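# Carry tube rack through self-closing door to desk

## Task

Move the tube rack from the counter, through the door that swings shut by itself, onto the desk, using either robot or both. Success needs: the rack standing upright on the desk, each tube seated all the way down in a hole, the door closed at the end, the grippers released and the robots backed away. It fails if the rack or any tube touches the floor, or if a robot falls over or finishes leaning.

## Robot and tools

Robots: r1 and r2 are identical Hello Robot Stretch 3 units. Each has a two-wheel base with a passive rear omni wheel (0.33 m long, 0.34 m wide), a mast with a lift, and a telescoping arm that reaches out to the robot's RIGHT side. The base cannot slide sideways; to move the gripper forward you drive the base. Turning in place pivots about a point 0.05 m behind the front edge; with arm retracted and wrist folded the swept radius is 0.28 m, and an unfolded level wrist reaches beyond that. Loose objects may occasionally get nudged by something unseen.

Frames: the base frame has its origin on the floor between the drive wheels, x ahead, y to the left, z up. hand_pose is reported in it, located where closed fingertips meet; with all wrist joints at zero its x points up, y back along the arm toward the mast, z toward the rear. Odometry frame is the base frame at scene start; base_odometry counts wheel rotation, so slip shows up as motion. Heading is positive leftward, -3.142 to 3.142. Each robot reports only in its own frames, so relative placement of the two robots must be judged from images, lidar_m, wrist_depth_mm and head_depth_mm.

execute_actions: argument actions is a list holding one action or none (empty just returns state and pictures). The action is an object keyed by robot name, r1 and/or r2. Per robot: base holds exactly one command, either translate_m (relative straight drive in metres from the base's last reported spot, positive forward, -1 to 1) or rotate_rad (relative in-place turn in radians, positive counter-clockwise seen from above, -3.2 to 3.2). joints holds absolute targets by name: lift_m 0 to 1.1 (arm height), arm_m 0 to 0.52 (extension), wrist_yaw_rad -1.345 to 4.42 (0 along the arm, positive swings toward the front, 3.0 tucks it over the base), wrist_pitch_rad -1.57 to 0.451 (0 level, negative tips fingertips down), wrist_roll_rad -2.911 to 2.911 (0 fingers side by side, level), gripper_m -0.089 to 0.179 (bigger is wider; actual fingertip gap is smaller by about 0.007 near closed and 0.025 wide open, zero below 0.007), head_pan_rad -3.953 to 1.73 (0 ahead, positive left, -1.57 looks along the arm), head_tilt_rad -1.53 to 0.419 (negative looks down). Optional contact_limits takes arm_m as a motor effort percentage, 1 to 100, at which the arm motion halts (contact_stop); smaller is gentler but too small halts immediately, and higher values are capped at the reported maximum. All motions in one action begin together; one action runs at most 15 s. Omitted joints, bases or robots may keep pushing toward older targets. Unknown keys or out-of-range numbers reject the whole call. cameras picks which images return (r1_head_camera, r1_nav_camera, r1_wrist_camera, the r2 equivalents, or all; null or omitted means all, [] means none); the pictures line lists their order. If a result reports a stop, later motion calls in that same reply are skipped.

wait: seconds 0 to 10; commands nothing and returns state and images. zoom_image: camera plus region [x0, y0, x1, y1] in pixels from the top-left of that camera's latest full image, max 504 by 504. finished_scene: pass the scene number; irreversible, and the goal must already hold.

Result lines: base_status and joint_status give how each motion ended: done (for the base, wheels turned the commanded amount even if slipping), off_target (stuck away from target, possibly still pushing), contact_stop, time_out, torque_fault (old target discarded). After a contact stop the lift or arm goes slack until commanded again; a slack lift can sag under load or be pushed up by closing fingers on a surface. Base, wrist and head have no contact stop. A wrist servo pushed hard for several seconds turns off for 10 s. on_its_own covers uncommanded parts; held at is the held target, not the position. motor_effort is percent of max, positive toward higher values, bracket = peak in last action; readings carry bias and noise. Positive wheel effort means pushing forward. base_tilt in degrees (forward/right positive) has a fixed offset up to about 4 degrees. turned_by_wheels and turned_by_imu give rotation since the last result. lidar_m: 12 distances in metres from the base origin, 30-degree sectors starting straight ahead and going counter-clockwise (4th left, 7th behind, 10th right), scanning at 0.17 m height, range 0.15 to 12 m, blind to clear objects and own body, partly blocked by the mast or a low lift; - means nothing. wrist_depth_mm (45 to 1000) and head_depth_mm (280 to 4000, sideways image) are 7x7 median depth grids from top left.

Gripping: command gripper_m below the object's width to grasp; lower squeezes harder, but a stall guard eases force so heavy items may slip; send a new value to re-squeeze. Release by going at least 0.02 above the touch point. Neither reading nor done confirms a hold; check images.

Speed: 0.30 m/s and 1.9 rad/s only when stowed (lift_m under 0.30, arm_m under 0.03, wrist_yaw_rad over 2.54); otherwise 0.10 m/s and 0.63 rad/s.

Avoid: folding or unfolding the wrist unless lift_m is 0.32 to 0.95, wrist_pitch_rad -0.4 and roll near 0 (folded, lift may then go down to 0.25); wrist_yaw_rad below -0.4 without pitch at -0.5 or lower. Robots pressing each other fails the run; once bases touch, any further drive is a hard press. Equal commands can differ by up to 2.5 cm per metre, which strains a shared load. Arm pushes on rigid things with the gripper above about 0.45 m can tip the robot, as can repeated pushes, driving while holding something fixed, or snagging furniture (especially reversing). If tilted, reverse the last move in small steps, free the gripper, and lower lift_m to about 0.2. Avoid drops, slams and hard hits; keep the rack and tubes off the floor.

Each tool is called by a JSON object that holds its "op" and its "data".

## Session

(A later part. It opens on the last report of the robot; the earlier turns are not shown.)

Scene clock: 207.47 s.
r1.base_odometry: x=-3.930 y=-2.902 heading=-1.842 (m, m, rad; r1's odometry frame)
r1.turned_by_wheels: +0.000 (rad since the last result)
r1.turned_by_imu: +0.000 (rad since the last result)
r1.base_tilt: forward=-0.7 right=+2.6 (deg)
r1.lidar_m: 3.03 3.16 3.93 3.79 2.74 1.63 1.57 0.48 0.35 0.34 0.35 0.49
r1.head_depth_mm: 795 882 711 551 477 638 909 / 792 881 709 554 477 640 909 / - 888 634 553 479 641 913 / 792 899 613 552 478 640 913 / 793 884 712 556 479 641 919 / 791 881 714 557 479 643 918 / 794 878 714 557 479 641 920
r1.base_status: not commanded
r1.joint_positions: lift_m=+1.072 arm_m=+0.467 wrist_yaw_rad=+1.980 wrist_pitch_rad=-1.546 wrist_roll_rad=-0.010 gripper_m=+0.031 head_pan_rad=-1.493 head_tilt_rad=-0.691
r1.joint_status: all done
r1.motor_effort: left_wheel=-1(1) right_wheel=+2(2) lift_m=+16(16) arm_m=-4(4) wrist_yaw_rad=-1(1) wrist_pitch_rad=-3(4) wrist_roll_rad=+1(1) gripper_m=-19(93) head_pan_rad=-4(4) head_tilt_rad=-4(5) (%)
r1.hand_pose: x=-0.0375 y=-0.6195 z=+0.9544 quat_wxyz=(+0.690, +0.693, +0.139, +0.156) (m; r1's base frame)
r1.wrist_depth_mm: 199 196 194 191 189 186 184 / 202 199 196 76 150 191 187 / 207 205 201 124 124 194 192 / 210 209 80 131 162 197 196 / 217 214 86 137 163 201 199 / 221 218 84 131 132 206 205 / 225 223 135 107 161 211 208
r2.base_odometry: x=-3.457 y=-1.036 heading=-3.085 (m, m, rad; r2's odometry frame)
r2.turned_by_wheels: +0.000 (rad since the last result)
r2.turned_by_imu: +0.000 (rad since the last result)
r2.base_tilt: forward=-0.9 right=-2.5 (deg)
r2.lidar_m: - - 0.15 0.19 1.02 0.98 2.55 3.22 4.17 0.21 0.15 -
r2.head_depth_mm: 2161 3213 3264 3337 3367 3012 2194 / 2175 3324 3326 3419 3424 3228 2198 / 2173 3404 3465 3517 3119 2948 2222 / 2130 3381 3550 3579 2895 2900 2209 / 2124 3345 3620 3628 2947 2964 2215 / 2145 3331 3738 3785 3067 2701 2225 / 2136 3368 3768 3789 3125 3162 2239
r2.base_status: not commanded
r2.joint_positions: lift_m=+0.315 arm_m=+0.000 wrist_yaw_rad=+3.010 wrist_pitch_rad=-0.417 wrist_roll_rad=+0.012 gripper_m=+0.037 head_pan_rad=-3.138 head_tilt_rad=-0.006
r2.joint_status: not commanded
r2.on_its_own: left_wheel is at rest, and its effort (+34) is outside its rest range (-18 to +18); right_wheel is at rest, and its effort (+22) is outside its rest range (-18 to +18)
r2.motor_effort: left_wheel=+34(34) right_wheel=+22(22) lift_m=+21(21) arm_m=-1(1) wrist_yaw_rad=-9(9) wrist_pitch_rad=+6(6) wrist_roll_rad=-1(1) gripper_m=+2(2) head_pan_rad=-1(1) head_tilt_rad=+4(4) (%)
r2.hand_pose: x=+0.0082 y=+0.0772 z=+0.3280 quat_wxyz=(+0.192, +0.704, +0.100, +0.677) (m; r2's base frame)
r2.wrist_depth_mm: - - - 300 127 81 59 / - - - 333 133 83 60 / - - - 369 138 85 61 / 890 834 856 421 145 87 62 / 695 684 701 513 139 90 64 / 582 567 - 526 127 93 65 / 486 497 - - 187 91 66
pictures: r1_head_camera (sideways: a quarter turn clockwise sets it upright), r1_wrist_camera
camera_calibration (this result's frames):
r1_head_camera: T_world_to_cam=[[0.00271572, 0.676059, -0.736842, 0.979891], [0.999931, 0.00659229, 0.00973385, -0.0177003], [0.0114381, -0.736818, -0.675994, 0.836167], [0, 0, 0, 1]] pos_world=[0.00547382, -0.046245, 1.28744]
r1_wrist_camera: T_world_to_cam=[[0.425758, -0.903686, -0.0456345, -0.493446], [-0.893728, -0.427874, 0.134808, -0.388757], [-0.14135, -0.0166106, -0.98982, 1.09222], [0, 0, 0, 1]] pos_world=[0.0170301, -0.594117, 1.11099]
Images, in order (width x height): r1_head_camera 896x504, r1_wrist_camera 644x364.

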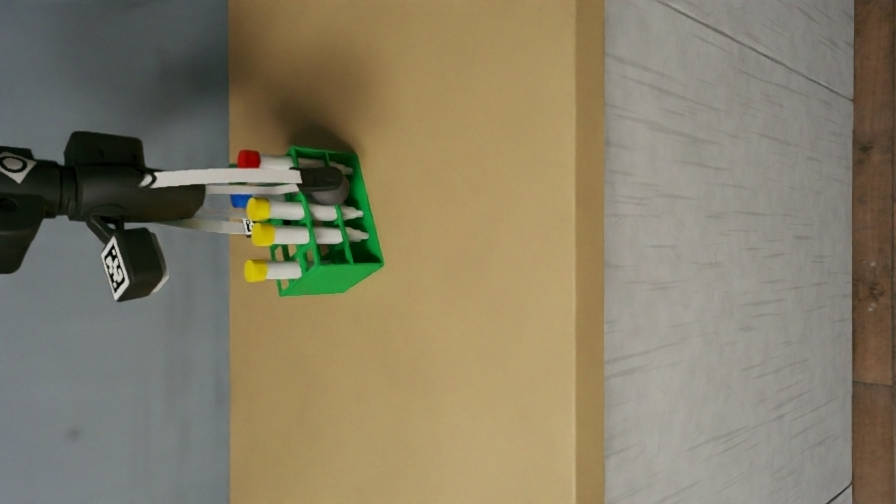

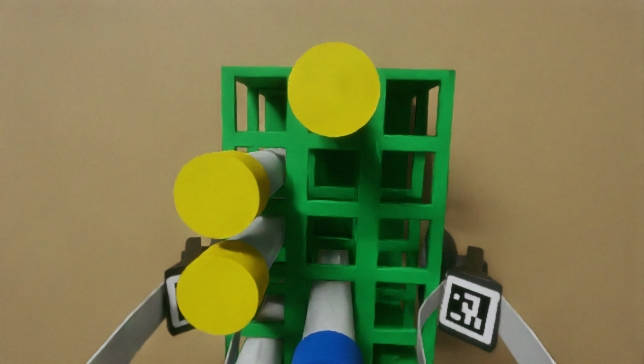

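Gripped. Lift.

{"op": "execute_actions", "data": {"actions": [{"r1":{"joints":{"lift_m":1.098}}}], "cameras": ["r1_head_camera","r1_wrist_camera"]}}

Scene clock: 211.83 s.
r1.base_odometry: x=-3.930 y=-2.902 heading=-1.842 (m, m, rad; r1's odometry frame)
r1.turned_by_wheels: +0.000 (rad since the last result)
r1.turned_by_imu: +0.001 (rad since the last result)
r1.base_tilt: forward=-0.7 right=+2.5 (deg)
r1.lidar_m: 3.04 3.15 3.96 3.79 2.74 1.63 1.56 0.48 0.35 0.34 0.35 0.49
r1.head_depth_mm: 794 887 709 553 478 638 906 / 794 886 711 552 477 638 913 / - 865 632 552 478 637 915 / 776 879 605 555 479 640 914 / 795 880 682 555 479 643 915 / 792 880 715 553 478 643 916 / 794 882 714 555 479 641 914
r1.base_status: not commanded
r1.joint_positions: lift_m=+1.097 arm_m=+0.467 wrist_yaw_rad=+1.980 wrist_pitch_rad=-1.546 wrist_roll_rad=-0.010 gripper_m=+0.031 head_pan_rad=-1.493 head_tilt_rad=-0.691
r1.joint_status: all done
r1.motor_effort: left_wheel=-1(1) right_wheel=+2(2) lift_m=+37(37) arm_m=-3(3) wrist_yaw_rad=-1(1) wrist_pitch_rad=-1(3) wrist_roll_rad=+1(1) gripper_m=-15(19) head_pan_rad=-5(5) head_tilt_rad=-4(4) (%)
r1.hand_pose: x=-0.0377 y=-0.6196 z=+0.9792 quat_wxyz=(+0.690, +0.693, +0.139, +0.155) (m; r1's base frame)
r1.wrist_depth_mm: 222 218 217 213 211 208 205 / 226 224 221 82 212 213 209 / 232 228 223 83 165 215 214 / 238 234 88 135 168 221 218 / 242 240 91 141 173 224 222 / 247 244 92 141 179 230 227 / 255 250 148 111 159 234 232
r2.base_odometry: x=-3.457 y=-1.036 heading=-3.085 (m, m, rad; r2's odometry frame)
r2.turned_by_wheels: +0.000 (rad since the last result)
r2.turned_by_imu: -0.001 (rad since the last result)
r2.base_tilt: forward=-0.9 right=-2.4 (deg)
r2.lidar_m: - - 0.15 0.19 1.03 0.97 2.54 3.24 4.16 0.21 0.15 -
r2.head_depth_mm: 2155 3202 3288 3343 3407 3008 2213 / 2172 3354 3413 3418 3437 3174 2186 / 2151 3353 3451 3566 3100 2955 2224 / 2141 3349 3511 3541 2946 2924 2233 / 2119 3402 3646 3652 3028 2993 2236 / 2148 3361 3663 3751 3063 2682 2242 / 2129 3351 3796 3818 3125 3151 2254
r2.base_status: not commanded
r2.joint_positions: lift_m=+0.315 arm_m=+0.000 wrist_yaw_rad=+3.010 wrist_pitch_rad=-0.417 wrist_roll_rad=+0.012 gripper_m=+0.037 head_pan_rad=-3.138 head_tilt_rad=-0.006
r2.joint_status: not commanded
r2.on_its_own: left_wheel is at rest, and its effort (+34) is outside its rest range (-18 to +18); right_wheel is at rest, and its effort (+22) is outside its rest range (-18 to +18)
r2.motor_effort: left_wheel=+34(34) right_wheel=+22(22) lift_m=+21(21) arm_m=-1(1) wrist_yaw_rad=-9(9) wrist_pitch_rad=+6(6) wrist_roll_rad=-1(1) gripper_m=+2(2) head_pan_rad=-1(2) head_tilt_rad=+4(4) (%)
r2.hand_pose: x=+0.0082 y=+0.0772 z=+0.3280 quat_wxyz=(+0.192, +0.704, +0.100, +0.677) (m; r2's base frame)
r2.wrist_depth_mm: - - - 301 127 81 59 / - - - 332 132 83 60 / - - - 373 139 85 61 / 877 833 839 419 145 87 63 / 688 684 703 514 139 90 64 / 571 568 - 529 127 92 65 / 486 500 - - 187 91 66
pictures: r1_head_camera (sideways: a quarter turn clockwise sets it upright), r1_wrist_camera
camera_calibration (this result's frames):
r1_head_camera: T_world_to_cam=[[0.0027158, 0.676059, -0.736843, 0.979891], [0.999931, 0.00659217, 0.00973385, -0.0177003], [0.011438, -0.736818, -0.675994, 0.836167], [0, 0, 0, 1]] pos_world=[0.00547381, -0.046245, 1.28744]
r1_wrist_camera: T_world_to_cam=[[0.425725, -0.9037, -0.045659, -0.492276], [-0.893629, -0.427831, 0.135604, -0.393039], [-0.14208, -0.0169277, -0.98971, 1.11637], [0, 0, 0, 1]] pos_world=[0.0169562, -0.594127, 1.1357]
Images, in order (width x height): r1_head_camera 896x504, r1_wrist_camera 644x364.

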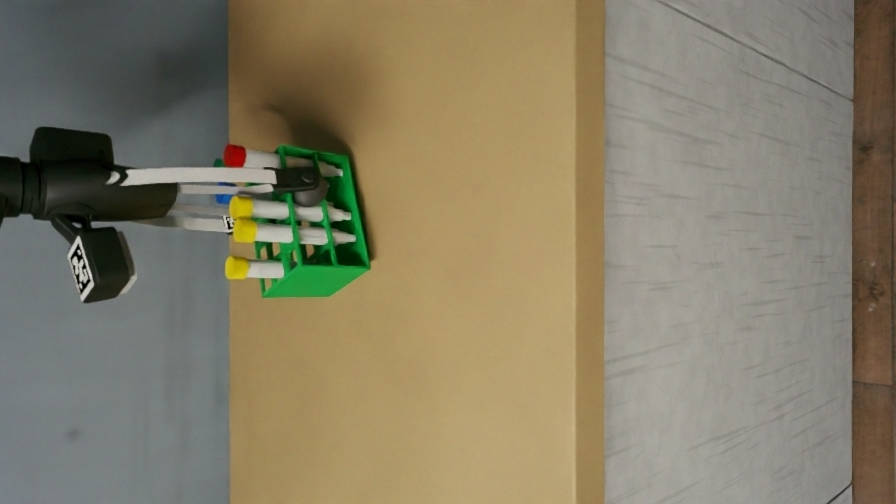

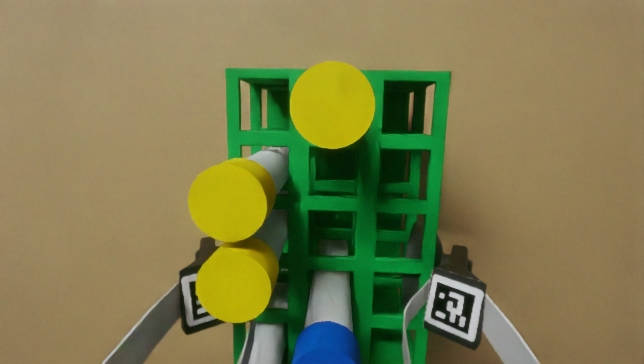

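{"op": "execute_actions", "data": {"actions": [{"r1":{"joints":{"gripper_m":0.015,"wrist_pitch_rad":-1.42}}}], "cameras": ["r1_head_camera","r1_wrist_camera"]}}

Scene clock: 214.33 s.
r1.base_odometry: x=-3.930 y=-2.902 heading=-1.842 (m, m, rad; r1's odometry frame)
r1.turned_by_wheels: +0.000 (rad since the last result)
r1.turned_by_imu: +0.000 (rad since the last result)
r1.base_tilt: forward=-0.7 right=+2.6 (deg)
r1.lidar_m: 3.04 3.15 3.96 3.78 2.73 1.63 1.56 0.49 0.35 0.34 0.35 0.49
r1.head_depth_mm: 799 887 708 552 477 640 909 / 793 885 708 552 478 640 911 / - 883 638 553 477 640 912 / 764 865 603 553 478 641 915 / 785 882 634 555 478 643 915 / 792 877 712 555 477 641 914 / 791 880 712 555 480 641 918
r1.base_status: not commanded
r1.joint_positions: lift_m=+1.097 arm_m=+0.467 wrist_yaw_rad=+1.980 wrist_pitch_rad=-1.426 wrist_roll_rad=-0.010 gripper_m=+0.016 head_pan_rad=-1.493 head_tilt_rad=-0.691
r1.joint_status: all done
r1.motor_effort: left_wheel=-1(1) right_wheel=+2(2) lift_m=+37(37) arm_m=-4(4) wrist_yaw_rad=-1(1) wrist_pitch_rad=+4(4) wrist_roll_rad=+1(1) gripper_m=-20(76) head_pan_rad=-5(4) head_tilt_rad=-4(4) (%)
r1.hand_pose: x=-0.0092 y=-0.6072 z=+0.9789 quat_wxyz=(+0.680, +0.700, +0.097, +0.197) (m; r1's base frame)
r1.wrist_depth_mm: 237 235 231 229 227 222 220 / 238 236 233 81 224 223 220 / 239 237 233 83 164 223 220 / 239 237 88 135 168 224 221 / 240 238 90 140 173 225 222 / 241 240 92 141 178 226 222 / 242 237 149 112 159 226 222
r2.base_odometry: x=-3.457 y=-1.036 heading=-3.085 (m, m, rad; r2's odometry frame)
r2.turned_by_wheels: +0.000 (rad since the last result)
r2.turned_by_imu: +0.000 (rad since the last result)
r2.base_tilt: forward=-1.0 right=-2.3 (deg)
r2.lidar_m: - - 0.15 0.19 1.03 0.98 2.54 3.22 4.14 0.21 0.15 -
r2.head_depth_mm: 2190 3160 3275 3330 3337 3038 2201 / 2156 3321 3419 3374 3430 3223 2199 / 2139 3438 3509 3452 3090 2963 2213 / 2134 3373 3604 3556 2939 2971 2214 / 2179 3374 3618 3638 3022 2989 2233 / 2127 3352 3687 3682 3080 2681 2218 / 2131 3353 3832 3808 3108 3147 2217
r2.base_status: not commanded
r2.joint_positions: lift_m=+0.315 arm_m=+0.000 wrist_yaw_rad=+3.010 wrist_pitch_rad=-0.417 wrist_roll_rad=+0.012 gripper_m=+0.037 head_pan_rad=-3.138 head_tilt_rad=-0.006
r2.joint_status: not commanded
r2.on_its_own: left_wheel is at rest, and its effort (+34) is outside its rest range (-18 to +18); right_wheel is at rest, and its effort (+21) is outside its rest range (-18 to +18)
r2.motor_effort: left_wheel=+34(34) right_wheel=+21(22) lift_m=+21(21) arm_m=-1(1) wrist_yaw_rad=-9(9) wrist_pitch_rad=+7(6) wrist_roll_rad=-1(1) gripper_m=+1(2) head_pan_rad=-1(2) head_tilt_rad=+4(4) (%)
r2.hand_pose: x=+0.0082 y=+0.0772 z=+0.3280 quat_wxyz=(+0.192, +0.704, +0.100, +0.677) (m; r2's base frame)
r2.wrist_depth_mm: - - - 300 127 81 59 / - - - 332 132 83 60 / - - - 370 138 85 61 / 861 841 841 420 145 87 63 / 693 683 699 513 139 90 64 / 575 570 - 522 127 92 65 / 492 496 - - 187 91 66
pictures: r1_head_camera (sideways: a quarter turn clockwise sets it upright), r1_wrist_camera
camera_calibration (this result's frames):
r1_head_camera: T_world_to_cam=[[0.0027158, 0.676059, -0.736843, 0.979891], [0.999931, 0.00659217, 0.00973385, -0.0177003], [0.011438, -0.736818, -0.675994, 0.836167], [0, 0, 0, 1]] pos_world=[0.00547381, -0.046245, 1.28744]
r1_wrist_camera: T_world_to_cam=[[0.430654, -0.901556, -0.0416429, -0.495822], [-0.901956, -0.431555, 0.0153581, -0.246882], [-0.0318174, 0.030946, -0.999015, 1.15953], [0, 0, 0, 1]] pos_world=[0.0277448, -0.589437, 1.14153]
Images, in order (width x height): r1_head_camera 896x504, r1_wrist_camera 644x364.

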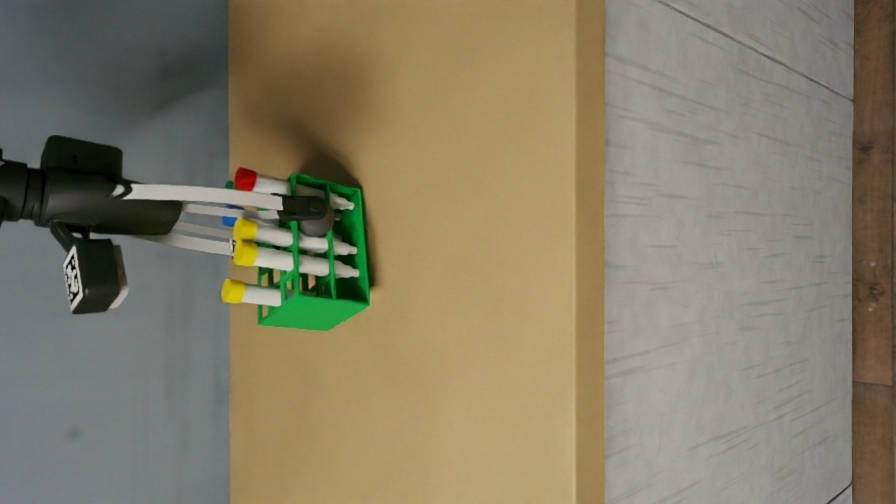

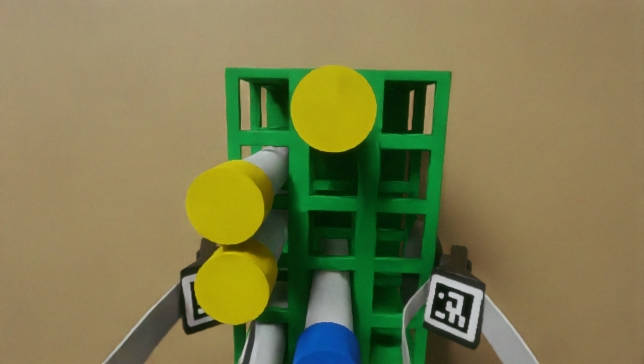

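{"op": "execute_actions", "data": {"actions": [{"r1":{"joints":{"arm_m":0.03}}}], "cameras": ["r1_nav_camera","r1_wrist_camera"]}}

{"op": "execute_actions", "data": {"actions": [{"r1":{"base":{"rotate_rad":2.145},"joints":{"head_pan_rad":0.0,"head_tilt_rad":-0.5}}}], "cameras": ["r1_nav_camera","r1_wrist_camera"]}}

Scene clock: 226.80 s.
r1.base_odometry: x=-3.930 y=-2.902 heading=-1.842 (m, m, rad; r1's odometry frame)
r1.turned_by_wheels: +0.000 (rad since the last result)
r1.turned_by_imu: +0.001 (rad since the last result)
r1.base_tilt: forward=-0.7 right=+2.5 (deg)
r1.lidar_m: 3.04 3.15 3.96 3.78 2.74 1.63 1.57 0.48 0.35 0.34 0.36 0.49
r1.head_depth_mm: - - - - 477 640 907 / - - - - - - 967 / - - 685 - - - - / - - 714 593 - 304 - / 781 891 716 593 - 323 - / 793 885 714 592 - 603 916 / 790 882 713 555 481 642 921
r1.base_status: not commanded
r1.joint_positions: lift_m=+1.097 arm_m=+0.030 wrist_yaw_rad=+1.980 wrist_pitch_rad=-1.425 wrist_roll_rad=-0.010 gripper_m=+0.016 head_pan_rad=-1.493 head_tilt_rad=-0.691
r1.joint_status: all done
r1.motor_effort: left_wheel=-1(1) right_wheel=+2(2) lift_m=+37(37) arm_m=-3(4) wrist_yaw_rad=-1(1) wrist_pitch_rad=+3(3) wrist_roll_rad=+1(1) gripper_m=-20(19) head_pan_rad=-4(4) head_tilt_rad=-5(5) (%)
r1.hand_pose: x=-0.0090 y=-0.1702 z=+0.9789 quat_wxyz=(+0.680, +0.700, +0.097, +0.197) (m; r1's base frame)
r1.wrist_depth_mm: - - - - - 709 367 / - - - 81 940 562 325 / - - 202 83 163 479 259 / - - 88 135 168 416 236 / - - 91 140 174 360 223 / - - 93 141 180 305 224 / - - 149 112 158 244 226
r2.base_odometry: x=-3.457 y=-1.036 heading=-3.085 (m, m, rad; r2's odometry frame)
r2.turned_by_wheels: +0.000 (rad since the last result)
r2.turned_by_imu: -0.001 (rad since the last result)
r2.base_tilt: forward=-0.9 right=-2.3 (deg)
r2.lidar_m: - - 0.15 0.19 1.03 0.98 2.55 3.22 4.17 0.21 0.15 -
r2.head_depth_mm: 2180 3199 3279 3359 3358 3025 2190 / 2172 3306 3373 3384 3422 3219 2190 / 2159 3385 3410 3492 3107 2986 2218 / 2156 3361 3572 3640 2947 2953 2192 / 2134 3347 3669 3642 2992 3033 2250 / 2166 3339 3699 3579 3030 2687 2210 / 2127 3289 3764 3795 3148 3115 2243
r2.base_status: not commanded
r2.joint_positions: lift_m=+0.315 arm_m=+0.000 wrist_yaw_rad=+3.010 wrist_pitch_rad=-0.417 wrist_roll_rad=+0.012 gripper_m=+0.037 head_pan_rad=-3.138 head_tilt_rad=-0.006
r2.joint_status: not commanded
r2.on_its_own: left_wheel is at rest, and its effort (+34) is outside its rest range (-18 to +18); right_wheel is at rest, and its effort (+22) is outside its rest range (-18 to +18)
r2.motor_effort: left_wheel=+34(34) right_wheel=+22(22) lift_m=+21(21) arm_m=-1(1) wrist_yaw_rad=-9(9) wrist_pitch_rad=+6(6) wrist_roll_rad=-1(1) gripper_m=+2(2) head_pan_rad=-1(2) head_tilt_rad=+4(4) (%)
r2.hand_pose: x=+0.0082 y=+0.0772 z=+0.3280 quat_wxyz=(+0.192, +0.704, +0.100, +0.677) (m; r2's base frame)
r2.wrist_depth_mm: - - - 301 127 80 59 / - - - 331 132 83 60 / - - - 372 138 85 61 / 881 836 848 420 145 87 62 / 693 677 711 510 139 90 64 / 577 564 - 525 127 92 65 / 491 499 - - 187 91 66
pictures: r1_nav_camera (sideways: a quarter turn counterclockwise sets it upright), r1_wrist_camera
camera_calibration (this result's frames):
r1_nav_camera: T_world_to_cam=[[0.0709841, -0.664487, 0.743921, -0.933532], [-0.997477, -0.0477495, 0.0525272, -0.00708057], [0.000618158, -0.745773, -0.6662, 0.823561], [0, 0, 0, 1]] pos_world=[0.0586942, -0.00646923, 1.2435]
r1_wrist_camera: T_world_to_cam=[[0.430676, -0.901546, -0.0416224, -0.101887], [-0.901964, -0.431559, 0.0147885, -0.0575994], [-0.031295, 0.0311728, -0.999024, 1.14607], [0, 0, 0, 1]] pos_world=[0.0277941, -0.15244, 1.14157]
Images, in order (width x height): r1_nav_camera 672x504, r1_wrist_camera 644x364.

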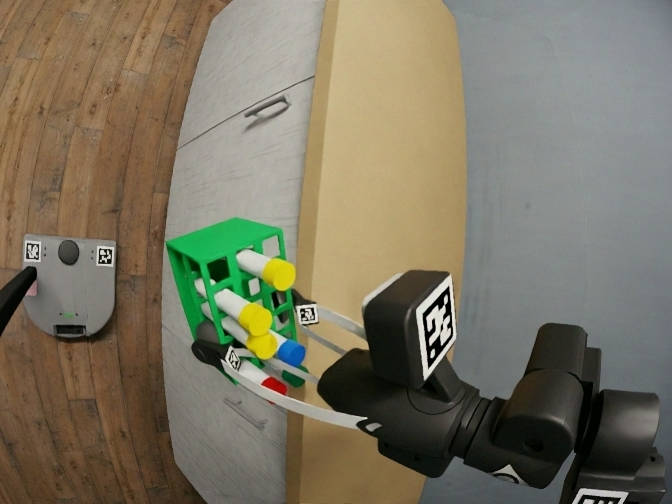

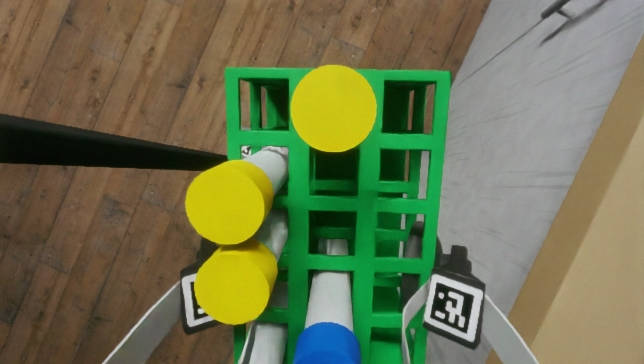

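Scene clock: 231.17 s.
r1.base_odometry: x=-3.930 y=-2.902 heading=+0.303 (m, m, rad; r1's odometry frame)
r1.turned_by_wheels: +2.145 (rad since the last result)
r1.turned_by_imu: +2.151 (rad since the last result)
r1.base_tilt: forward=-0.7 right=+2.5 (deg)
r1.lidar_m: 2.17 1.61 1.57 0.47 0.35 0.34 0.36 0.50 3.04 3.18 3.92 2.74
r1.head_depth_mm: 3049 3304 3505 2387 1802 1449 1219 / 2317 3356 3095 2386 1793 1464 1219 / 2244 2493 2723 2383 1819 1456 1224 / 2276 2509 2721 2405 1826 1469 1223 / 2389 2643 2974 2407 1830 1460 1229 / 3956 - 3521 2414 1819 1471 1240 / - - 2057 2144 1836 1473 1228
r1.base_status: done
r1.joint_positions: lift_m=+1.097 arm_m=+0.030 wrist_yaw_rad=+1.980 wrist_pitch_rad=-1.424 wrist_roll_rad=-0.010 gripper_m=+0.016 head_pan_rad=-0.007 head_tilt_rad=-0.507
r1.joint_status: all done
r1.motor_effort: left_wheel=-2(5) right_wheel=+3(7) lift_m=+37(38) arm_m=-4(4) wrist_yaw_rad=-1(1) wrist_pitch_rad=+2(3) wrist_roll_rad=+1(1) gripper_m=-20(19) head_pan_rad=+5(54) head_tilt_rad=+2(17) (%)
r1.hand_pose: x=-0.0088 y=-0.1701 z=+0.9789 quat_wxyz=(+0.680, +0.700, +0.096, +0.197) (m; r1's base frame)
r1.wrist_depth_mm: 984 - - - - - - / 854 - - 81 - - - / 765 - 203 83 164 - - / 631 901 87 135 168 - - / 566 771 91 141 174 - - / 517 646 92 140 179 - - / 464 588 148 111 159 - -
r2.base_odometry: x=-3.457 y=-1.036 heading=-3.085 (m, m, rad; r2's odometry frame)
r2.turned_by_wheels: +0.000 (rad since the last result)
r2.turned_by_imu: -0.001 (rad since the last result)
r2.base_tilt: forward=-0.9 right=-2.5 (deg)
r2.lidar_m: - - 0.15 0.19 1.02 0.98 2.68 3.23 4.14 0.21 0.15 -
r2.head_depth_mm: 2153 3140 3299 3397 3354 2987 2192 / 2137 3338 3353 3444 3405 3156 2209 / 2168 3357 3409 3489 3084 2985 2222 / 2148 3410 3570 3617 2909 2911 2216 / 2169 3313 3610 3674 3037 3044 2199 / 2157 3411 3757 3706 3041 2886 2232 / 2117 3338 3828 3860 3167 3182 2240
r2.base_status: not commanded
r2.joint_positions: lift_m=+0.315 arm_m=+0.000 wrist_yaw_rad=+3.010 wrist_pitch_rad=-0.417 wrist_roll_rad=+0.012 gripper_m=+0.037 head_pan_rad=-3.138 head_tilt_rad=-0.006
r2.joint_status: not commanded
r2.on_its_own: left_wheel is at rest, and its effort (+34) is outside its rest range (-18 to +18); right_wheel is at rest, and its effort (+22) is outside its rest range (-18 to +18)
r2.motor_effort: left_wheel=+34(34) right_wheel=+22(21) lift_m=+21(21) arm_m=-1(1) wrist_yaw_rad=-10(9) wrist_pitch_rad=+6(6) wrist_roll_rad=-1(1) gripper_m=+2(2) head_pan_rad=-1(1) head_tilt_rad=+5(4) (%)
r2.hand_pose: x=+0.0082 y=+0.0772 z=+0.3280 quat_wxyz=(+0.192, +0.704, +0.100, +0.677) (m; r2's base frame)
r2.wrist_depth_mm: - - - 299 127 80 59 / - - - 333 132 83 60 / - - - 372 138 85 61 / 864 844 845 419 144 87 62 / 686 685 699 512 139 90 64 / 566 571 - 526 127 92 65 / 491 498 - - 188 91 66
pictures: r1_nav_camera (sideways: a quarter turn counterclockwise sets it upright), r1_wrist_camera
camera_calibration (this result's frames):
r1_nav_camera: T_world_to_cam=[[0.520436, 0.0155582, 0.853759, -1.07946], [-0.0459319, -0.997876, 0.0461837, -0.00463828], [0.852665, -0.0632504, -0.518616, 0.626367], [0, 0, 0, 1]] pos_world=[0.0274971, 0.0517841, 1.24666]
r1_wrist_camera: T_world_to_cam=[[0.430736, -0.901519, -0.0415814, -0.101935], [-0.901968, -0.431584, 0.0137335, -0.0563018], [-0.0303269, 0.0315896, -0.999041, 1.14619], [0, 0, 0, 1]] pos_world=[0.0278849, -0.152403, 1.14162]
Images, in order (width x height): r1_nav_camera 672x504, r1_wrist_camera 644x364.

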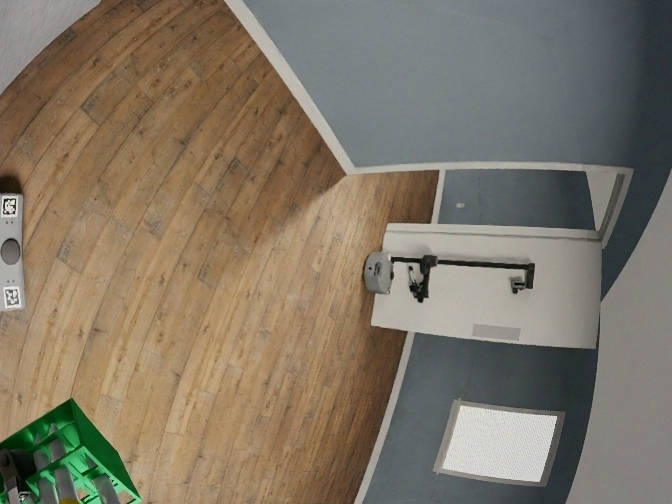

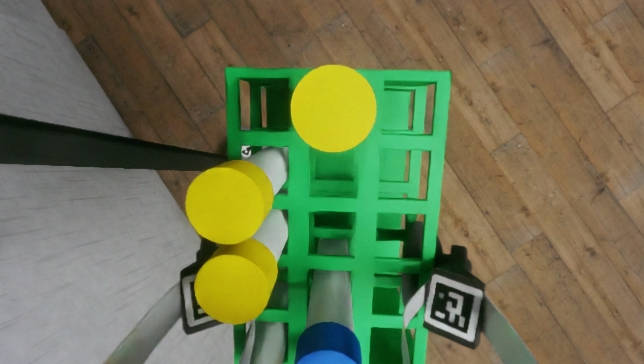

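{"op": "execute_actions", "data": {"actions": [{"r1":{"base":{"translate_m":1.0},"joints":{"lift_m":0.75}}}], "cameras": ["r1_wrist_camera"]}}

{"op": "execute_actions", "data": {"actions": [{"r1":{"base":{"translate_m":0.9}}}], "cameras": ["r1_nav_camera","r1_wrist_camera","r2_nav_camera"]}}

Scene clock: 246.00 s.
r1.base_odometry: x=-2.975 y=-2.604 heading=+0.303 (m, m, rad; r1's odometry frame)
r1.turned_by_wheels: +0.000 (rad since the last result)
r1.turned_by_imu: +0.003 (rad since the last result)
r1.base_tilt: forward=-0.7 right=+2.5 (deg)
r1.lidar_m: 1.67 1.08 1.05 1.10 1.22 1.18 1.24 1.74 3.56 3.72 3.03 1.78
r1.head_depth_mm: 1413 1541 1729 2079 1808 1461 1220 / 1440 1579 1736 1959 1811 1457 1224 / 1443 1611 1769 1928 1810 1461 1225 / 1445 1635 1799 2013 1814 1456 1225 / 1530 1692 1921 2144 1818 1461 1227 / 3042 3380 3571 2424 1831 1474 1243 / 3231 3614 3605 2418 1831 1472 1233
r1.base_status: done
r1.joint_positions: lift_m=+0.750 arm_m=+0.030 wrist_yaw_rad=+1.980 wrist_pitch_rad=-1.424 wrist_roll_rad=-0.010 gripper_m=+0.016 head_pan_rad=-0.007 head_tilt_rad=-0.507
r1.joint_status: all done
r1.motor_effort: left_wheel=-2(3) right_wheel=+3(7) lift_m=+17(35) arm_m=-3(4) wrist_yaw_rad=-1(1) wrist_pitch_rad=+2(2) wrist_roll_rad=+1(1) gripper_m=-19(20) head_pan_rad=+5(5) head_tilt_rad=+2(2) (%)
r1.hand_pose: x=-0.0088 y=-0.1700 z=+0.6321 quat_wxyz=(+0.680, +0.700, +0.096, +0.197) (m; r1's base frame)
r1.wrist_depth_mm: 838 827 795 794 790 804 784 / 835 827 811 81 779 765 781 / 846 812 150 83 164 786 760 / 831 798 88 135 167 780 777 / 817 835 90 141 173 794 770 / 837 824 92 141 179 772 772 / 847 831 149 111 158 796 763
r2.base_odometry: x=-3.457 y=-1.036 heading=-3.085 (m, m, rad; r2's odometry frame)
r2.turned_by_wheels: +0.000 (rad since the last result)
r2.turned_by_imu: -0.002 (rad since the last result)
r2.base_tilt: forward=-1.0 right=-2.5 (deg)
r2.lidar_m: - - 0.15 0.19 1.03 0.98 1.69 3.22 4.18 0.21 0.15 -
r2.head_depth_mm: 2149 3207 3319 3373 3375 3037 2204 / 2178 3314 3416 3374 3410 3221 2211 / 2153 3419 3453 3453 3073 2982 2198 / 2150 3363 3532 3573 2904 2907 2218 / 2144 3349 3573 3586 2996 2967 1875 / 2119 3383 3693 3750 3050 3082 1971 / 2125 3358 3797 3802 3146 3051 2254
r2.base_status: not commanded
r2.joint_positions: lift_m=+0.315 arm_m=+0.000 wrist_yaw_rad=+3.010 wrist_pitch_rad=-0.417 wrist_roll_rad=+0.012 gripper_m=+0.037 head_pan_rad=-3.138 head_tilt_rad=-0.006
r2.joint_status: not commanded
r2.on_its_own: left_wheel is at rest, and its effort (+34) is outside its rest range (-18 to +18); right_wheel is at rest, and its effort (+21) is outside its rest range (-18 to +18)
r2.motor_effort: left_wheel=+34(34) right_wheel=+21(22) lift_m=+22(21) arm_m=-1(1) wrist_yaw_rad=-9(9) wrist_pitch_rad=+6(6) wrist_roll_rad=-1(1) gripper_m=+2(2) head_pan_rad=-2(2) head_tilt_rad=+4(4) (%)
r2.hand_pose: x=+0.0082 y=+0.0772 z=+0.3280 quat_wxyz=(+0.192, +0.704, +0.100, +0.677) (m; r2's base frame)
r2.wrist_depth_mm: - - - 301 127 80 59 / - - - 333 132 83 60 / - - - 373 138 85 61 / 868 835 849 422 145 87 62 / 697 690 699 510 139 90 64 / 576 569 - 530 127 92 65 / 492 499 - - 187 91 67
pictures: r1_wrist_camera
camera_calibration (this result's frames):
r1_wrist_camera: T_world_to_cam=[[0.430736, -0.901519, -0.0415812, -0.116349], [-0.901968, -0.431584, 0.0137291, -0.0515327], [-0.0303228, 0.0315913, -0.999041, 0.799737], [0, 0, 0, 1]] pos_world=[0.0278853, -0.152396, 0.794839]
Images, in order (width x height): r1_wrist_camera 644x364.

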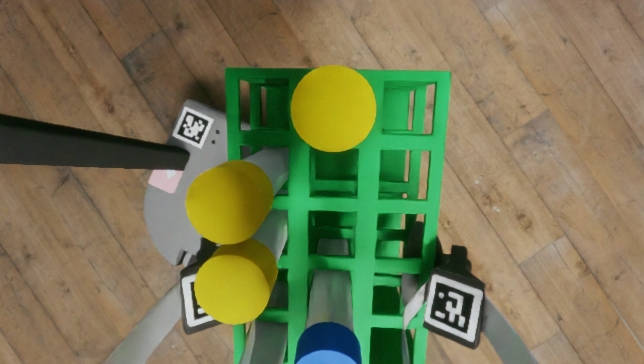

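Scene clock: 256.50 s.
r1.base_odometry: x=-2.116 y=-2.336 heading=+0.303 (m, m, rad; r1's odometry frame)
r1.turned_by_wheels: +0.000 (rad since the last result)
r1.turned_by_imu: +0.002 (rad since the last result)
r1.base_tilt: forward=-0.7 right=+2.5 (deg)
r1.lidar_m: 0.79 3.20 0.57 0.61 0.85 1.95 2.04 3.73 4.02 3.01 1.06 0.84
r1.head_depth_mm: 657 779 864 964 1070 1235 1143 / 724 793 882 992 1102 1178 1105 / 648 714 870 972 978 1153 1131 / 754 834 925 1048 1197 1373 1228 / 770 850 961 1104 1279 1419 1219 / 832 933 1110 2316 1843 1475 1226 / 2356 2700 2954 2436 1833 1475 1233
r1.base_status: done
r1.joint_positions: lift_m=+0.750 arm_m=+0.030 wrist_yaw_rad=+1.980 wrist_pitch_rad=-1.424 wrist_roll_rad=-0.010 gripper_m=+0.016 head_pan_rad=-0.007 head_tilt_rad=-0.507
r1.joint_status: not commanded
r1.motor_effort: left_wheel=-2(3) right_wheel=+3(8) lift_m=+17(17) arm_m=-4(4) wrist_yaw_rad=-1(1) wrist_pitch_rad=+3(3) wrist_roll_rad=+1(1) gripper_m=-20(20) head_pan_rad=+5(5) head_tilt_rad=+2(3) (%)
r1.hand_pose: x=-0.0088 y=-0.1700 z=+0.6321 quat_wxyz=(+0.680, +0.700, +0.096, +0.197) (m; r1's base frame)
r1.wrist_depth_mm: 812 812 802 807 769 766 759 / 834 814 811 81 776 776 767 / 807 816 150 83 163 776 766 / 819 834 88 135 167 768 758 / 836 846 90 141 174 775 767 / 856 837 93 141 179 792 772 / 838 809 149 111 159 791 775
r2.base_odometry: x=-3.457 y=-1.036 heading=-3.085 (m, m, rad; r2's odometry frame)
r2.turned_by_wheels: +0.000 (rad since the last result)
r2.turned_by_imu: -0.001 (rad since the last result)
r2.base_tilt: forward=-0.9 right=-2.6 (deg)
r2.lidar_m: - - 0.15 0.19 1.02 0.97 0.84 3.21 4.16 0.21 0.15 -
r2.head_depth_mm: 2183 3150 3315 3361 3346 2986 2211 / 2169 3357 3403 3399 3405 3047 2192 / 2165 3418 3447 943 966 956 1950 / 2122 3385 3424 850 2946 1048 2217 / 2129 3423 3601 3654 3001 2871 2219 / 2137 3334 3712 3789 3047 2895 814 / 2128 3347 3875 3762 3154 3172 2232
r2.base_status: not commanded
r2.joint_positions: lift_m=+0.315 arm_m=+0.000 wrist_yaw_rad=+3.010 wrist_pitch_rad=-0.417 wrist_roll_rad=+0.012 gripper_m=+0.037 head_pan_rad=-3.138 head_tilt_rad=-0.006
r2.joint_status: not commanded
r2.on_its_own: left_wheel is at rest, and its effort (+34) is outside its rest range (-18 to +18); right_wheel is at rest, and its effort (+22) is outside its rest range (-18 to +18)
r2.motor_effort: left_wheel=+34(34) right_wheel=+22(21) lift_m=+21(21) arm_m=-1(1) wrist_yaw_rad=-9(9) wrist_pitch_rad=+6(6) wrist_roll_rad=-1(1) gripper_m=+2(2) head_pan_rad=-1(1) head_tilt_rad=+4(4) (%)
r2.hand_pose: x=+0.0082 y=+0.0772 z=+0.3280 quat_wxyz=(+0.192, +0.704, +0.100, +0.677) (m; r2's base frame)
r2.wrist_depth_mm: - - - 300 127 81 59 / - - - 331 132 83 60 / - - - 371 138 85 61 / 865 837 854 420 145 87 63 / 684 683 704 511 140 90 64 / 570 569 - 524 127 92 65 / 490 498 - - 187 91 67
pictures: r1_nav_camera (sideways: a quarter turn counterclockwise sets it upright), r1_wrist_camera, r2_nav_camera (sideways: a quarter turn counterclockwise sets it upright)
camera_calibration (this result's frames):
r1_nav_camera: T_world_to_cam=[[0.520236, 0.0155602, 0.853881, -1.07962], [-0.0459416, -0.997876, 0.0461746, -0.0046264], [0.852786, -0.0632503, -0.518416, 0.626107], [0, 0, 0, 1]] pos_world=[0.0275099, 0.051784, 1.24667]
r1_wrist_camera: T_world_to_cam=[[0.430736, -0.901519, -0.0415812, -0.116349], [-0.901968, -0.431584, 0.0137292, -0.0515328], [-0.0303229, 0.0315913, -0.999041, 0.799737], [0, 0, 0, 1]] pos_world=[0.0278853, -0.152396, 0.794839]
r2_nav_camera: T_world_to_cam=[[-0.0505354, -0.053214, 0.997304, -1.25604], [0.0262586, 0.998163, 0.0545905, -0.0208464], [-0.998377, 0.0289466, -0.0490452, 0.0326694], [0, 0, 0, 1]] pos_world=[-0.0303105, -0.0469763, 1.25539]
Images, in order (width x height): r1_nav_camera 672x504, r1_wrist_camera 644x364, r2_nav_camera 672x504.

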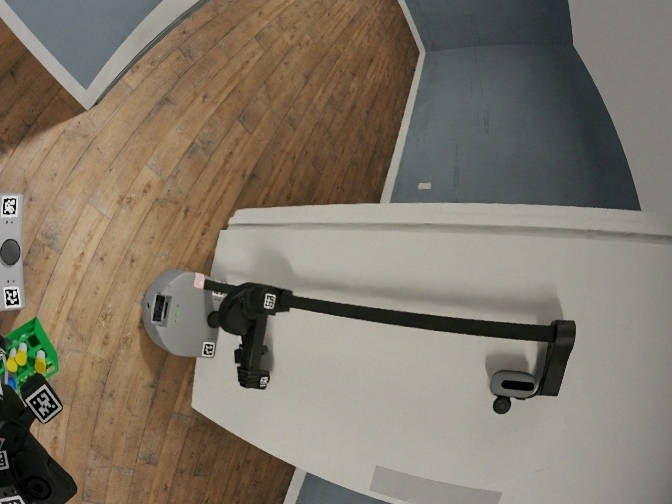

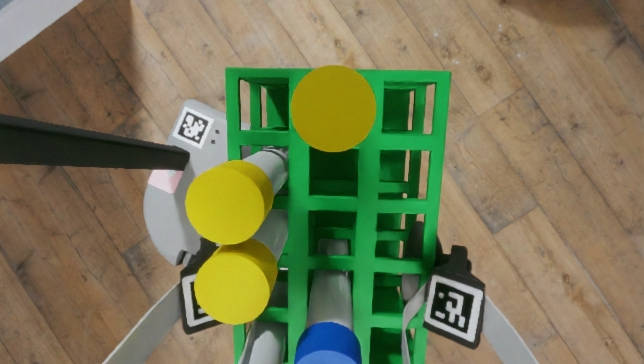

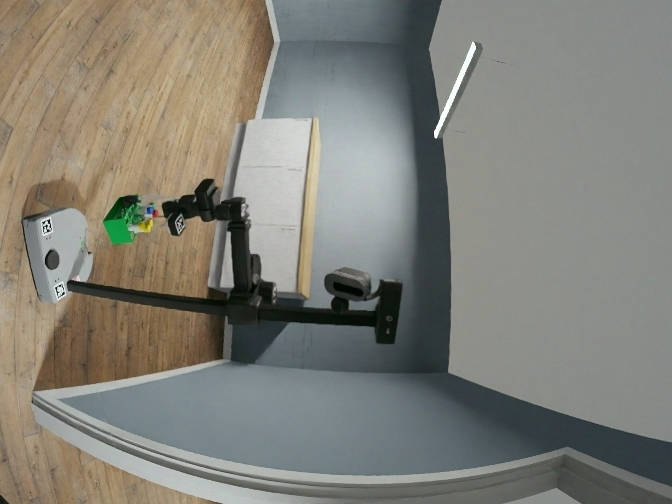

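{"op": "execute_actions", "data": {"actions": [{"r1":{"base":{"translate_m":0.25}}}], "cameras": []}}

{"op": "execute_actions", "data": {"actions": [{"r1":{"base":{"rotate_rad":0.731},"joints":{"head_tilt_rad":-0.8}}}], "cameras": ["r1_nav_camera"]}}

Scene clock: 268.67 s.
r1.base_odometry: x=-1.877 y=-2.261 heading=+0.302 (m, m, rad; r1's odometry frame)
r1.turned_by_wheels: +0.000 (rad since the last result)
r1.turned_by_imu: +0.001 (rad since the last result)
r1.base_tilt: forward=-0.7 right=+2.5 (deg)
r1.lidar_m: 0.55 2.89 4.58 0.50 0.66 1.98 2.25 4.06 4.13 2.73 0.79 0.55
r1.head_depth_mm: 511 566 628 700 791 901 772 / 424 463 520 598 795 898 703 / 536 590 655 735 834 914 958 / 547 602 670 757 870 1021 1169 / 558 615 690 793 928 1117 1226 / 599 675 770 905 1705 1465 1232 / 666 2384 2778 2444 1846 1478 1234
r1.base_status: done
r1.joint_positions: lift_m=+0.750 arm_m=+0.030 wrist_yaw_rad=+1.980 wrist_pitch_rad=-1.424 wrist_roll_rad=-0.010 gripper_m=+0.016 head_pan_rad=-0.007 head_tilt_rad=-0.507
r1.joint_status: not commanded
r1.motor_effort: left_wheel=-2(3) right_wheel=+3(8) lift_m=+16(18) arm_m=-4(4) wrist_yaw_rad=-1(1) wrist_pitch_rad=+2(2) wrist_roll_rad=+1(1) gripper_m=-20(19) head_pan_rad=+5(5) head_tilt_rad=+2(2) (%)
r1.hand_pose: x=-0.0088 y=-0.1700 z=+0.6321 quat_wxyz=(+0.680, +0.700, +0.096, +0.197) (m; r1's base frame)
r1.wrist_depth_mm: 784 819 795 795 672 618 686 / 815 814 809 82 672 678 760 / 813 822 150 83 164 789 766 / 837 808 88 135 168 787 774 / 851 827 90 141 174 798 769 / 863 828 93 141 178 797 789 / 837 812 149 111 158 802 784
r2.base_odometry: x=-3.457 y=-1.036 heading=-3.085 (m, m, rad; r2's odometry frame)
r2.turned_by_wheels: +0.000 (rad since the last result)
r2.turned_by_imu: -0.001 (rad since the last result)
r2.base_tilt: forward=-0.9 right=-2.5 (deg)
r2.lidar_m: - - 0.15 0.19 1.02 0.75 0.61 3.20 4.17 0.21 0.15 -
r2.head_depth_mm: 2167 3194 2945 710 716 711 720 / 2149 3325 3354 608 3418 739 2014 / 2175 3384 3408 3421 2877 819 2039 / 2135 3397 3558 3528 2899 2951 1954 / 2149 3321 3619 3634 3002 3030 607 / 2145 3352 3763 3748 3081 3027 2135 / 2132 3339 3734 3796 3194 3139 2225
r2.base_status: not commanded
r2.joint_positions: lift_m=+0.315 arm_m=+0.000 wrist_yaw_rad=+3.010 wrist_pitch_rad=-0.417 wrist_roll_rad=+0.012 gripper_m=+0.037 head_pan_rad=-3.138 head_tilt_rad=-0.006
r2.joint_status: not commanded
r2.on_its_own: left_wheel is at rest, and its effort (+34) is outside its rest range (-18 to +18); right_wheel is at rest, and its effort (+21) is outside its rest range (-18 to +18)
r2.motor_effort: left_wheel=+34(35) right_wheel=+21(22) lift_m=+21(21) arm_m=-1(1) wrist_yaw_rad=-9(9) wrist_pitch_rad=+6(6) wrist_roll_rad=-1(1) gripper_m=+2(2) head_pan_rad=-2(2) head_tilt_rad=+4(4) (%)
r2.hand_pose: x=+0.0082 y=+0.0772 z=+0.3280 quat_wxyz=(+0.192, +0.704, +0.100, +0.677) (m; r2's base frame)
r2.wrist_depth_mm: - - - 301 127 81 59 / - - - 331 132 83 60 / - - - 372 138 85 61 / 868 846 845 422 144 87 63 / 699 686 705 513 139 90 64 / 581 571 - 526 127 92 65 / 489 495 - - 188 91 66
pictures: none
No camera images: the call's "cameras" was empty. Leave "cameras" out to get every camera's image.

Scene clock: 270.77 s.
r1.base_odometry: x=-1.877 y=-2.261 heading=+1.033 (m, m, rad; r1's odometry frame)
r1.turned_by_wheels: +0.731 (rad since the last result)
r1.turned_by_imu: +0.733 (rad since the last result)
r1.base_tilt: forward=-0.7 right=+2.6 (deg)
r1.lidar_m: 3.75 0.51 0.50 0.86 2.30 2.46 4.17 4.15 2.34 0.72 0.55 0.70
r1.head_depth_mm: 2601 2652 2091 1154 1154 1233 1020 / 3043 2669 2084 1689 1447 1249 1107 / 3461 2682 2075 1697 1441 1245 1110 / 3700 2645 2079 1706 1435 1262 1104 / 3695 2679 2041 1696 1440 1255 1103 / 3739 2653 2073 1708 1440 1248 1102 / 3667 2682 2069 1709 1433 1240 1089
r1.base_status: done
r1.joint_positions: lift_m=+0.750 arm_m=+0.030 wrist_yaw_rad=+1.980 wrist_pitch_rad=-1.424 wrist_roll_rad=-0.010 gripper_m=+0.016 head_pan_rad=-0.007 head_tilt_rad=-0.790
r1.joint_status: all done
r1.motor_effort: left_wheel=-2(6) right_wheel=+3(8) lift_m=+17(17) arm_m=-4(4) wrist_yaw_rad=-1(0) wrist_pitch_rad=+2(2) wrist_roll_rad=+1(1) gripper_m=-19(20) head_pan_rad=+5(5) head_tilt_rad=-6(23) (%)
r1.hand_pose: x=-0.0088 y=-0.1700 z=+0.6321 quat_wxyz=(+0.680, +0.700, +0.096, +0.197) (m; r1's base frame)
r1.wrist_depth_mm: 824 810 790 781 777 782 668 / 829 813 810 81 769 779 666 / 838 816 151 83 164 617 614 / 833 819 88 135 167 618 611 / 839 823 90 141 174 619 615 / 841 824 92 141 178 786 697 / 827 817 149 112 159 785 770
r2.base_odometry: x=-3.457 y=-1.036 heading=-3.085 (m, m, rad; r2's odometry frame)
r2.turned_by_wheels: +0.000 (rad since the last result)
r2.turned_by_imu: +0.000 (rad since the last result)
r2.base_tilt: forward=-0.9 right=-2.4 (deg)
r2.lidar_m: - - 0.15 0.19 1.02 0.98 0.61 3.23 4.17 0.21 0.15 -
r2.head_depth_mm: 2181 3128 3271 3334 3381 3045 2221 / 2142 3331 3332 624 3433 2854 2127 / 2165 3425 3471 610 2924 750 767 / 2142 3355 3533 3554 2925 773 635 / 2121 3396 3701 3691 3007 3016 572 / 2153 3366 3696 3781 3083 3091 2231 / 2128 3354 3772 3831 3163 3160 2216
r2.base_status: not commanded
r2.joint_positions: lift_m=+0.315 arm_m=+0.000 wrist_yaw_rad=+3.010 wrist_pitch_rad=-0.417 wrist_roll_rad=+0.012 gripper_m=+0.037 head_pan_rad=-3.138 head_tilt_rad=-0.006
r2.joint_status: not commanded
r2.on_its_own: left_wheel is at rest, and its effort (+34) is outside its rest range (-18 to +18); right_wheel is at rest, and its effort (+21) is outside its rest range (-18 to +18)
r2.motor_effort: left_wheel=+34(34) right_wheel=+21(22) lift_m=+21(21) arm_m=-1(1) wrist_yaw_rad=-9(9) wrist_pitch_rad=+6(6) wrist_roll_rad=-1(1) gripper_m=+2(1) head_pan_rad=-2(1) head_tilt_rad=+4(4) (%)
r2.hand_pose: x=+0.0082 y=+0.0772 z=+0.3280 quat_wxyz=(+0.192, +0.704, +0.100, +0.677) (m; r2's base frame)
r2.wrist_depth_mm: - - - 300 127 80 59 / - - - 336 132 83 60 / - - - 371 138 85 61 / 873 841 844 424 145 87 62 / 691 681 703 506 139 90 64 / 576 564 - 527 127 92 65 / 490 499 - - 187 91 66
pictures: r1_nav_camera (sideways: a quarter turn counterclockwise sets it upright)
camera_calibration (this result's frames):
r1_nav_camera: T_world_to_cam=[[0.737876, 0.0140717, 0.67479, -0.847509], [-0.0314421, -0.997981, 0.055193, -0.016437], [0.674204, -0.0619424, -0.735943, 0.91016], [0, 0, 0, 1]] pos_world=[0.0112063, 0.0518996, 1.24262]
Images, in order (width x height): r1_nav_camera 672x504.

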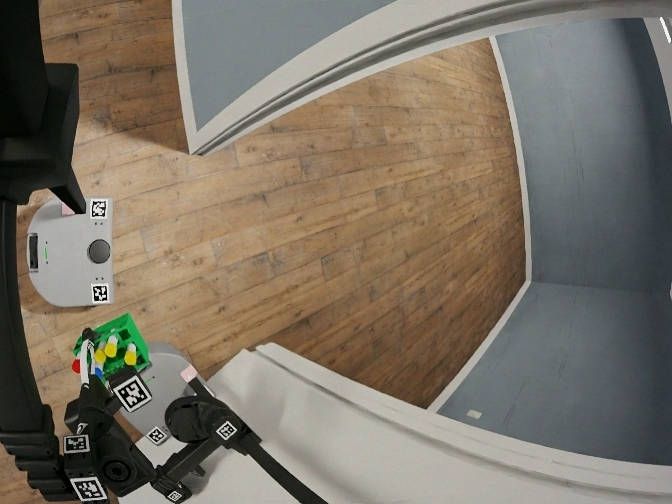

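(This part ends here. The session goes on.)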